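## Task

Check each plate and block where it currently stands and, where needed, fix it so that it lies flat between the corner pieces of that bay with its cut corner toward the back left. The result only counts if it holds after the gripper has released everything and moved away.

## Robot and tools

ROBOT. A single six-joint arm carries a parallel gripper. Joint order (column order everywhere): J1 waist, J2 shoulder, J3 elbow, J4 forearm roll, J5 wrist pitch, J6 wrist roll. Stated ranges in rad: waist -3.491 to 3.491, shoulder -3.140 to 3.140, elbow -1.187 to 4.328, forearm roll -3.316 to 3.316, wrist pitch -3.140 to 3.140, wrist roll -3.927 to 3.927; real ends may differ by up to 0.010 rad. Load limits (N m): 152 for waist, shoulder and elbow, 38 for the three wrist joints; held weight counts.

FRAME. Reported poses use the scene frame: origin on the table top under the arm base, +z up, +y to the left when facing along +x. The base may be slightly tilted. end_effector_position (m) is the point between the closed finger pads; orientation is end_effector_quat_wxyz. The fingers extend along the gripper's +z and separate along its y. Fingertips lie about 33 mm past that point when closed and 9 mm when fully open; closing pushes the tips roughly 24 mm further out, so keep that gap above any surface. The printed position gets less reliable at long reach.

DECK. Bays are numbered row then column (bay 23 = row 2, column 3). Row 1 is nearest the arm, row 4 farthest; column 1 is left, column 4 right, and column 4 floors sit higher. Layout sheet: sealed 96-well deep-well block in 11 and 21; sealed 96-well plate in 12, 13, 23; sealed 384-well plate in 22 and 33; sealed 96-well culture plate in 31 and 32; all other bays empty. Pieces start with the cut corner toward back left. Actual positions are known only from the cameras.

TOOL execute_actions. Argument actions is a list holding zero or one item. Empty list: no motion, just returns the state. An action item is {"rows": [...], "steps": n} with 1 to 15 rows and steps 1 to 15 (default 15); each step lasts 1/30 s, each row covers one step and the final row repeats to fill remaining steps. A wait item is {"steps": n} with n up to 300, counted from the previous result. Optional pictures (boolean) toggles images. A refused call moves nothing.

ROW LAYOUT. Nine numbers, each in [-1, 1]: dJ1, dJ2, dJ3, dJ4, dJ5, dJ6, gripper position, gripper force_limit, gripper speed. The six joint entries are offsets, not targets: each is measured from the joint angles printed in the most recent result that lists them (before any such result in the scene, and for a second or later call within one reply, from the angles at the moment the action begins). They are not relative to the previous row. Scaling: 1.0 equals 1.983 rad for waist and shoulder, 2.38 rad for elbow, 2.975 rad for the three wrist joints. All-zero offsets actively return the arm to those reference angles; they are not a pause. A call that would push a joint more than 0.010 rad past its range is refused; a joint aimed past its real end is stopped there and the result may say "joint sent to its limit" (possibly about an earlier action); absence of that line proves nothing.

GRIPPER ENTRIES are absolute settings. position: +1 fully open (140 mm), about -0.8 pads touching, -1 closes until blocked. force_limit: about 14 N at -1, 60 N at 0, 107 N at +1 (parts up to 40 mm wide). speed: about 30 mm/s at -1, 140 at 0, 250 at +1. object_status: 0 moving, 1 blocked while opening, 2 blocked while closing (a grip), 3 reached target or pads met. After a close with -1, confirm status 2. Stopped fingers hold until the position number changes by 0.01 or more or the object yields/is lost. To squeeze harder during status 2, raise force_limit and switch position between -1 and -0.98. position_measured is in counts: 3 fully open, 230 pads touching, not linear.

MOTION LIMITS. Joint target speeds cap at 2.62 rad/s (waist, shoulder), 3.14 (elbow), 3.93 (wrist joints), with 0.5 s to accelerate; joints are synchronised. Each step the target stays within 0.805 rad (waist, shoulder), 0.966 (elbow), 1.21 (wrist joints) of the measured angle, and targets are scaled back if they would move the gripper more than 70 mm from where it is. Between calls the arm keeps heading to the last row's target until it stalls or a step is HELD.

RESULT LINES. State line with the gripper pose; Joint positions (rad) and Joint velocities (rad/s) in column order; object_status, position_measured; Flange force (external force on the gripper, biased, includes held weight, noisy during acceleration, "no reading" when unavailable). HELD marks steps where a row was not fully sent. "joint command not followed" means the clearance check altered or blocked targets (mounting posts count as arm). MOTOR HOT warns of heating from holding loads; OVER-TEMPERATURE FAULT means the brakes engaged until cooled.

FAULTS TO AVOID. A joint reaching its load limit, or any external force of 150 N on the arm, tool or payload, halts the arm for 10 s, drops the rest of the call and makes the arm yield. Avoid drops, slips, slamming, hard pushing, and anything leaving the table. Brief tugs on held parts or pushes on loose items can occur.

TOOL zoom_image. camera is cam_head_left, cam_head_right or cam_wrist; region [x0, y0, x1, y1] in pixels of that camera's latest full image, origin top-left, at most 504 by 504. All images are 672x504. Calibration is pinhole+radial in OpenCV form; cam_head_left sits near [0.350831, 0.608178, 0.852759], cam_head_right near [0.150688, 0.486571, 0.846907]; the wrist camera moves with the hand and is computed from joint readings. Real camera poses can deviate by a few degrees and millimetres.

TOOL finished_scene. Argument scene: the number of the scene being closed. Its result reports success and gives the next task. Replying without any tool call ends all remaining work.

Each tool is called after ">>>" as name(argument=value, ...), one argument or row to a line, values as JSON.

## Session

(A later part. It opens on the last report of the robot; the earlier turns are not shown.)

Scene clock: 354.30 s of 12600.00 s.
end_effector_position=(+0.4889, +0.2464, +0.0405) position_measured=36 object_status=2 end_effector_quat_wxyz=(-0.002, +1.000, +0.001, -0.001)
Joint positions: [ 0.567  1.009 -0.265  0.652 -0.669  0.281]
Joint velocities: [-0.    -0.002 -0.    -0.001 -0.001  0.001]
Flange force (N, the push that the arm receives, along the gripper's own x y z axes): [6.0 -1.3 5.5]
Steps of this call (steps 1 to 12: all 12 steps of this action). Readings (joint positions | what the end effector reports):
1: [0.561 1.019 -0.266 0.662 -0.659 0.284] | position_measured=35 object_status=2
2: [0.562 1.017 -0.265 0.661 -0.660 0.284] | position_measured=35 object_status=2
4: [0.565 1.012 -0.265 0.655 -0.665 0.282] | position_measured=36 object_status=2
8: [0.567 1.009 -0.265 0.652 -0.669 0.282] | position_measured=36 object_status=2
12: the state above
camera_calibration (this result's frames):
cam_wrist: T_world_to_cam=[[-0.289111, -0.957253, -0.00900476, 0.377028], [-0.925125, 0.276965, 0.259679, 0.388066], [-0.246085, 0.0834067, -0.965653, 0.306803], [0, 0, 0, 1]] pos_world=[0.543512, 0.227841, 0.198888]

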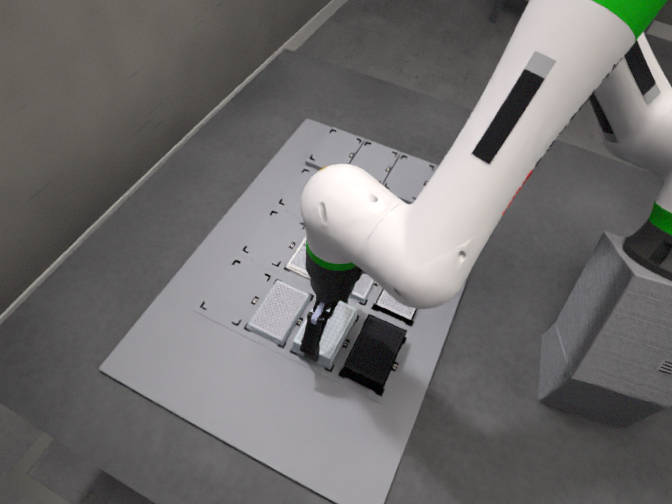

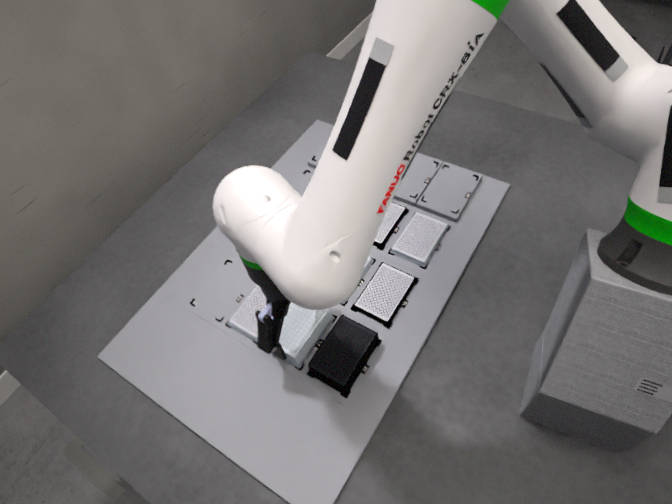

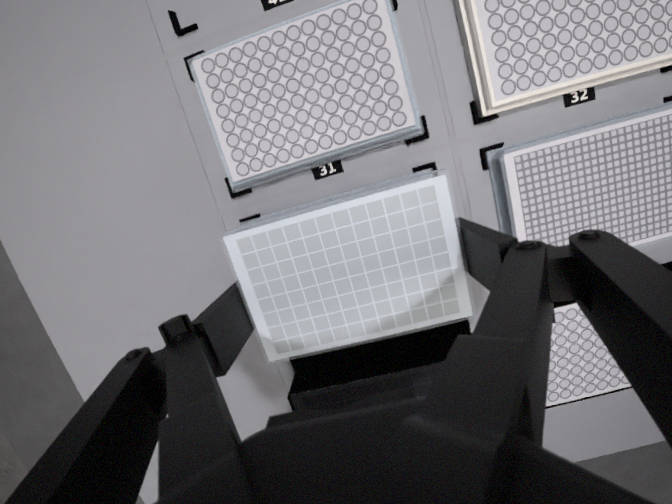

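>>> execute_actions(
  actions=[
    {"rows":[[-0.0015,-0.0019,-0.0022,0,0.0004,0.0025,-1,-0.3,-0.7]],"steps":12},
  ],
)

>>> zoom_image(
  camera="cam_wrist",
  region=[200, 100, 500, 400],
)

>>> zoom_image(
  camera="cam_head_left",
  region=[260, 290, 370, 380],
)

>>> zoom_image(
  camera="cam_head_right",
  region=[240, 290, 350, 380],
)

Scene clock: 362.90 s of 12600.00 s.
end_effector_position=(+0.4880, +0.2439, +0.0403) position_measured=36 object_status=2 end_effector_quat_wxyz=(-0.002, +1.000, +0.004, -0.002)
Joint positions: [ 0.564  1.005 -0.27   0.652 -0.668  0.289]
Joint velocities: [-0.001 -0.001 -0.     0.     0.001  0.001]
Flange force (N, the push that the arm receives, along the gripper's own x y z axes): [7.4 -3.5 6.6]
Steps of this call (steps 1 to 15: the robot went on to your last target; steps 16 to 90: nothing new was sent; then 5.20 s passed at rest; steps 91 to 102: all 12 steps of this action). Readings (joint positions | what the end effector reports):
91: [0.567 1.009 -0.265 0.652 -0.669 0.281] | position_measured=36 object_status=2
92: [0.567 1.008 -0.266 0.652 -0.669 0.283] | position_measured=36 object_status=2
94: [0.565 1.006 -0.268 0.652 -0.669 0.287] | position_measured=36 object_status=2
98: [0.564 1.005 -0.270 0.652 -0.668 0.289] | position_measured=36 object_status=2
102: the state above
camera_calibration (this result's frames):
cam_wrist: T_world_to_cam=[[-0.284071, -0.958766, -0.00848138, 0.372223], [-0.926055, 0.272066, 0.261539, 0.38949], [-0.248447, 0.0821499, -0.965156, 0.308096], [0, 0, 0, 1]] pos_world=[0.542973, 0.225597, 0.198651]

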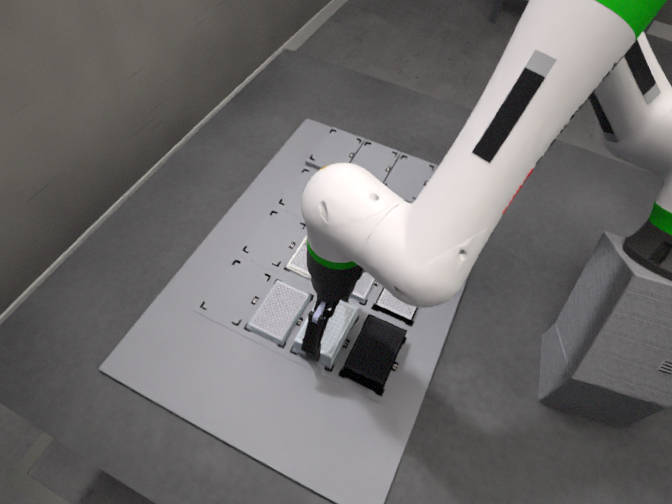

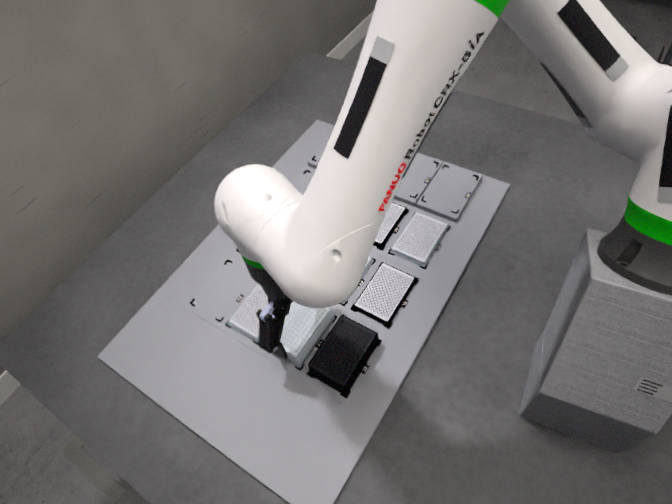

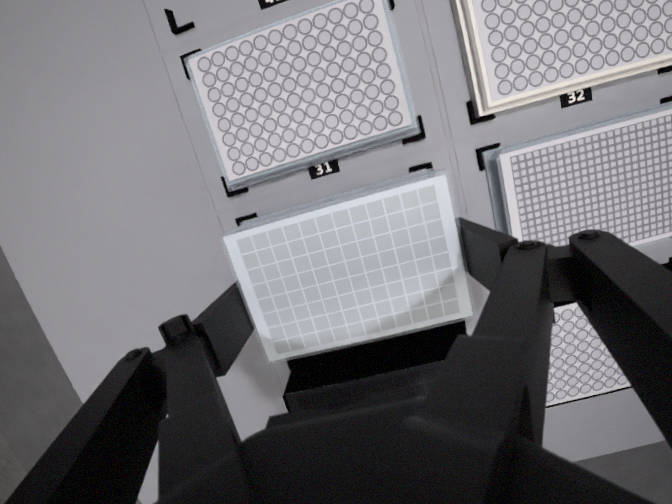

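Region (200, 100, 500, 400) of cam_wrist's 672x504 image, scaled by 1.680, with more detail than that image has.

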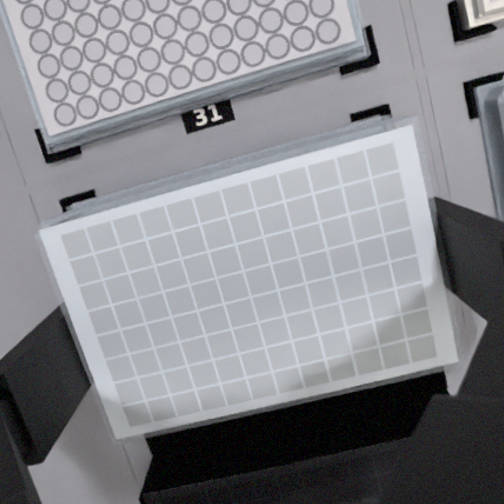

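Region (260, 290, 370, 380) of cam_head_left's 672x504 image, scaled by 4.582, with more detail than that image has; it fills the top 412 rows of this view, and the rest is white.

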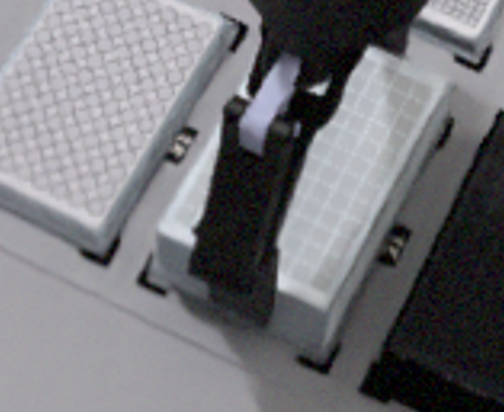

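Region (240, 290, 350, 380) of cam_head_right's 672x504 image, scaled by 4.582, with more detail than that image has; it fills the top 412 rows of this view, and the rest is white.

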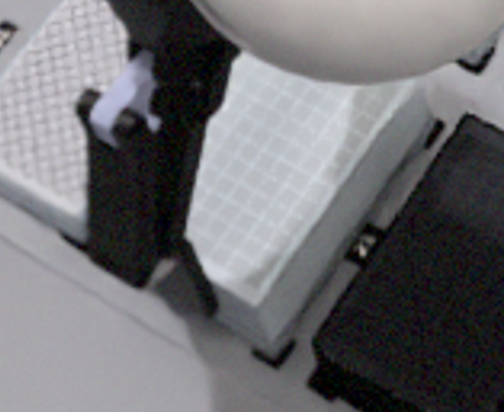

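>>> execute_actions(
  actions=[
    {"rows":[[-0.0023,0.0043,0.0001,0.0029,0.0029,-0.003,-1,-0.3,-0.7]],"steps":12},
  ],
  pictures=false,
)

>>> execute_actions(
  actions=[
    {"rows":[[0,0,0,0,0,0,1,-0.3,-0.5]],"steps":12},
  ],
  pictures=false,
)

>>> execute_actions(
  actions=[
    {"rows":[[0.03,-0.06,0.005,-0.04,-0.04,0.03,1,0,0]],"steps":15},
  ],
  pictures=false,
)

>>> execute_actions(
  actions=[
    {"rows":[[-0.1,-0.15,-0.05,0,0,0,1,0,0]],"steps":15},
  ],
  pictures=false,
)

>>> execute_actions(
  actions=[
    {"steps":15},
  ],
)

>>> zoom_image(
  camera="cam_head_left",
  region=[260, 290, 370, 380],
)

>>> zoom_image(
  camera="cam_head_right",
  region=[240, 290, 350, 380],
)

>>> zoom_image(
  camera="cam_head_left",
  region=[320, 300, 430, 400],
)

Scene clock: 376.63 s of 12600.00 s.
end_effector_position=(+0.4880, +0.2445, +0.0356) position_measured=36 object_status=2 end_effector_quat_wxyz=(-0.002, +1.000, +0.002, -0.003)
Joint positions: [ 0.559  1.013 -0.27   0.66  -0.659  0.28 ]
Joint velocities: [-0.001  0.001 -0.     0.     0.002 -0.   ]
Flange force (N, the push that the arm receives, along the gripper's own x y z axes): [4.8 -1.0 2.4]
Steps of this call (steps 1 to 15: the robot went on to your last target; steps 16 to 90: nothing new was sent; then 10.33 s passed at rest; steps 91 to 102: all 12 steps of this action). Readings (joint positions | what the end effector reports):
91: [0.564 1.005 -0.270 0.652 -0.668 0.289] | position_measured=36 object_status=2
92: [0.563 1.006 -0.270 0.654 -0.666 0.287] | position_measured=36 object_status=2
94: [0.561 1.011 -0.270 0.658 -0.662 0.283] | position_measured=36 object_status=2
98: [0.559 1.013 -0.270 0.660 -0.660 0.280] | position_measured=36 object_status=2
102: the state above

Scene clock: 377.03 s of 12600.00 s.
end_effector_position=(+0.4880, +0.2445, +0.0355) position_measured=3 object_status=0 end_effector_quat_wxyz=(-0.002, +1.000, +0.002, -0.003)
Joint positions: [ 0.559  1.014 -0.27   0.66  -0.659  0.28 ]
Joint velocities: [-0.001  0.001  0.    -0.     0.    -0.001]
Flange force (N, the push that the arm receives, along the gripper's own x y z axes): [4.3 -1.3 4.5]
Steps of this call (steps 1 to 12: all 12 steps of this action). Readings (joint positions | what the end effector reports):
1: [0.559 1.013 -0.270 0.660 -0.659 0.280] | position_measured=36 object_status=0
2: [0.559 1.013 -0.270 0.660 -0.659 0.280] | position_measured=36 object_status=0
4: [0.559 1.014 -0.270 0.660 -0.659 0.280] | position_measured=25 object_status=0
8: [0.559 1.014 -0.270 0.660 -0.659 0.280] | position_measured=7 object_status=0
12: the state above

Scene clock: 377.53 s of 12600.00 s.
end_effector_position=(+0.4887, +0.2414, +0.1052) position_measured=3 object_status=3 end_effector_quat_wxyz=(-0.002, +1.000, +0.004, -0.002)
Joint positions: [ 0.619  0.895 -0.258  0.542 -0.778  0.369]
Joint velocities: [ 0.001 -0.004  0.001 -0.002 -0.002  0.002]
Flange force (N, the push that the arm receives, along the gripper's own x y z axes): [6.1 -1.4 2.5]
Steps of this call (steps 1 to 15: all 15 steps of this action). Readings (joint positions | what the end effector reports):
1: [0.559 1.014 -0.270 0.660 -0.659 0.280] | position_measured=3 object_status=0
2: [0.560 1.011 -0.269 0.658 -0.660 0.282] | position_measured=3 object_status=0
4: [0.570 0.991 -0.266 0.637 -0.682 0.297] | position_measured=3 object_status=3
8: [0.609 0.913 -0.259 0.560 -0.759 0.355] | position_measured=3 object_status=3
15: the state above

Scene clock: 378.03 s of 12600.00 s.
end_effector_position=(+0.5350, +0.1252, +0.1648) position_measured=3 object_status=3 end_effector_quat_wxyz=(-0.046, +0.993, -0.107, +0.015)
Joint positions: [ 0.439  0.625 -0.366  0.541 -0.778  0.369]
Joint velocities: [-0.292 -0.438 -0.173 -0.    -0.    -0.   ]
Flange force (N, the push that the arm receives, along the gripper's own x y z axes): [5.0 19.8 -7.0]
Steps of this call (steps 1 to 15: all 15 steps of this action). Readings (joint positions | what the end effector reports):
1: [0.619 0.895 -0.258 0.542 -0.778 0.369] | position_measured=3 object_status=3
2: [0.618 0.893 -0.259 0.541 -0.778 0.369] | position_measured=3 object_status=3
4: [0.603 0.872 -0.268 0.541 -0.778 0.369] | position_measured=3 object_status=3
8: [0.540 0.777 -0.306 0.541 -0.778 0.369] | position_measured=3 object_status=3
15: the state above

Scene clock: 378.53 s of 12600.00 s.
end_effector_position=(+0.5379, +0.1121, +0.1703) position_measured=3 object_status=3 end_effector_quat_wxyz=(-0.050, +0.992, -0.119, +0.017)
Joint positions: [ 0.42   0.597 -0.377  0.541 -0.778  0.369]
Joint velocities: [-0.001  0.001  0.     0.    -0.     0.001]
Flange force (N, the push that the arm receives, along the gripper's own x y z axes): [7.4 -1.8 2.9]
Steps of this call (steps 1 to 15: the robot went on to your last target). Readings (joint positions | what the end effector reports):
1: [0.430 0.613 -0.371 0.541 -0.778 0.369] | position_measured=3 object_status=3
2: [0.425 0.604 -0.374 0.541 -0.778 0.369] | position_measured=3 object_status=3
4: [0.421 0.599 -0.376 0.541 -0.778 0.369] | position_measured=3 object_status=3
8: [0.420 0.598 -0.377 0.541 -0.778 0.369] | position_measured=3 object_status=3
15: the state above
camera_calibration (this result's frames):
cam_wrist: T_world_to_cam=[[-0.505663, -0.855563, -0.110983, 0.386224], [-0.845213, 0.465487, 0.262557, 0.372262], [-0.172973, 0.22657, -0.958513, 0.398803], [0, 0, 0, 1]] pos_world=[0.578922, 0.0667993, 0.327382]

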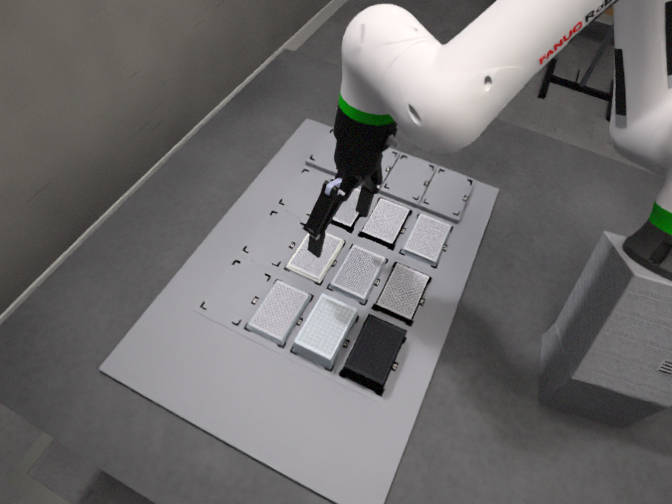

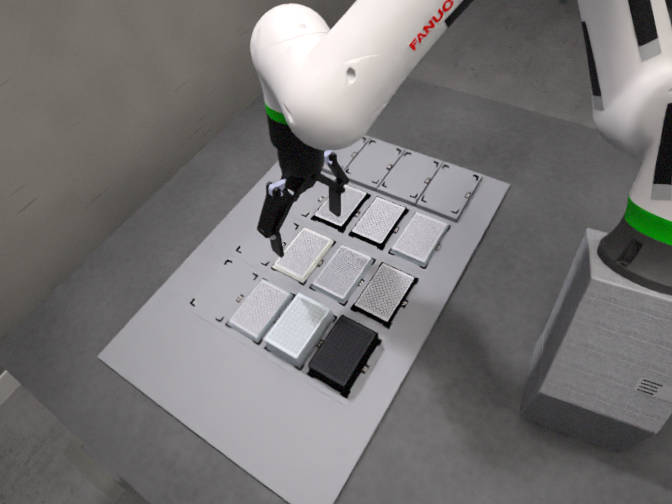

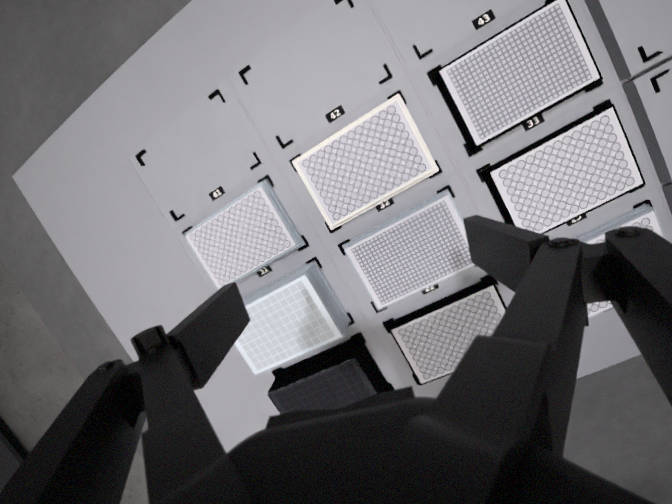

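Region (260, 290, 370, 380) of cam_head_left's 672x504 image, scaled by 4.582, with more detail than that image has; it fills the top 412 rows of this view, and the rest is white.

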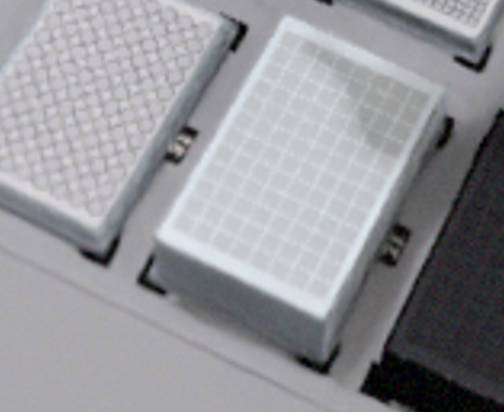

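Region (240, 290, 350, 380) of cam_head_right's 672x504 image, scaled by 4.582, with more detail than that image has; it fills the top 412 rows of this view, and the rest is white.

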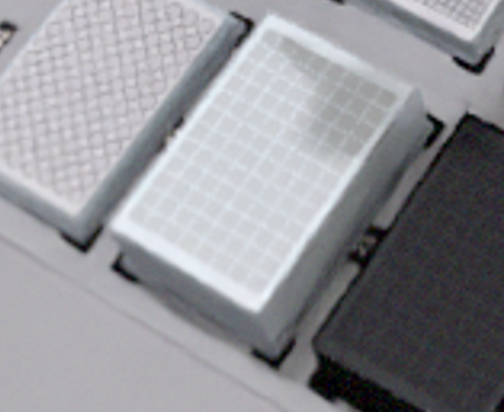

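Region (320, 300, 430, 400) of cam_head_left's 672x504 image, scaled by 4.582, with more detail than that image has; it fills the top 458 rows of this view, and the rest is white.

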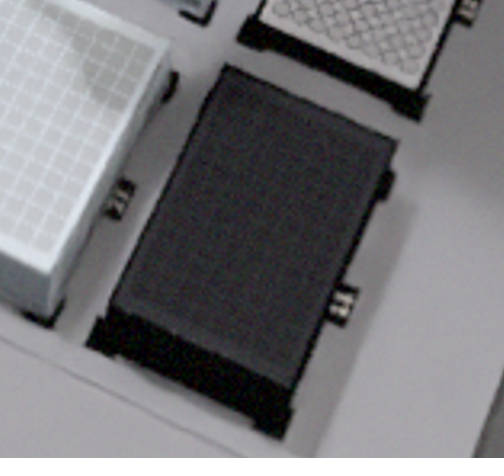

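>>> finished_scene(
  scene=1,
)

The scene is finished: the task was done.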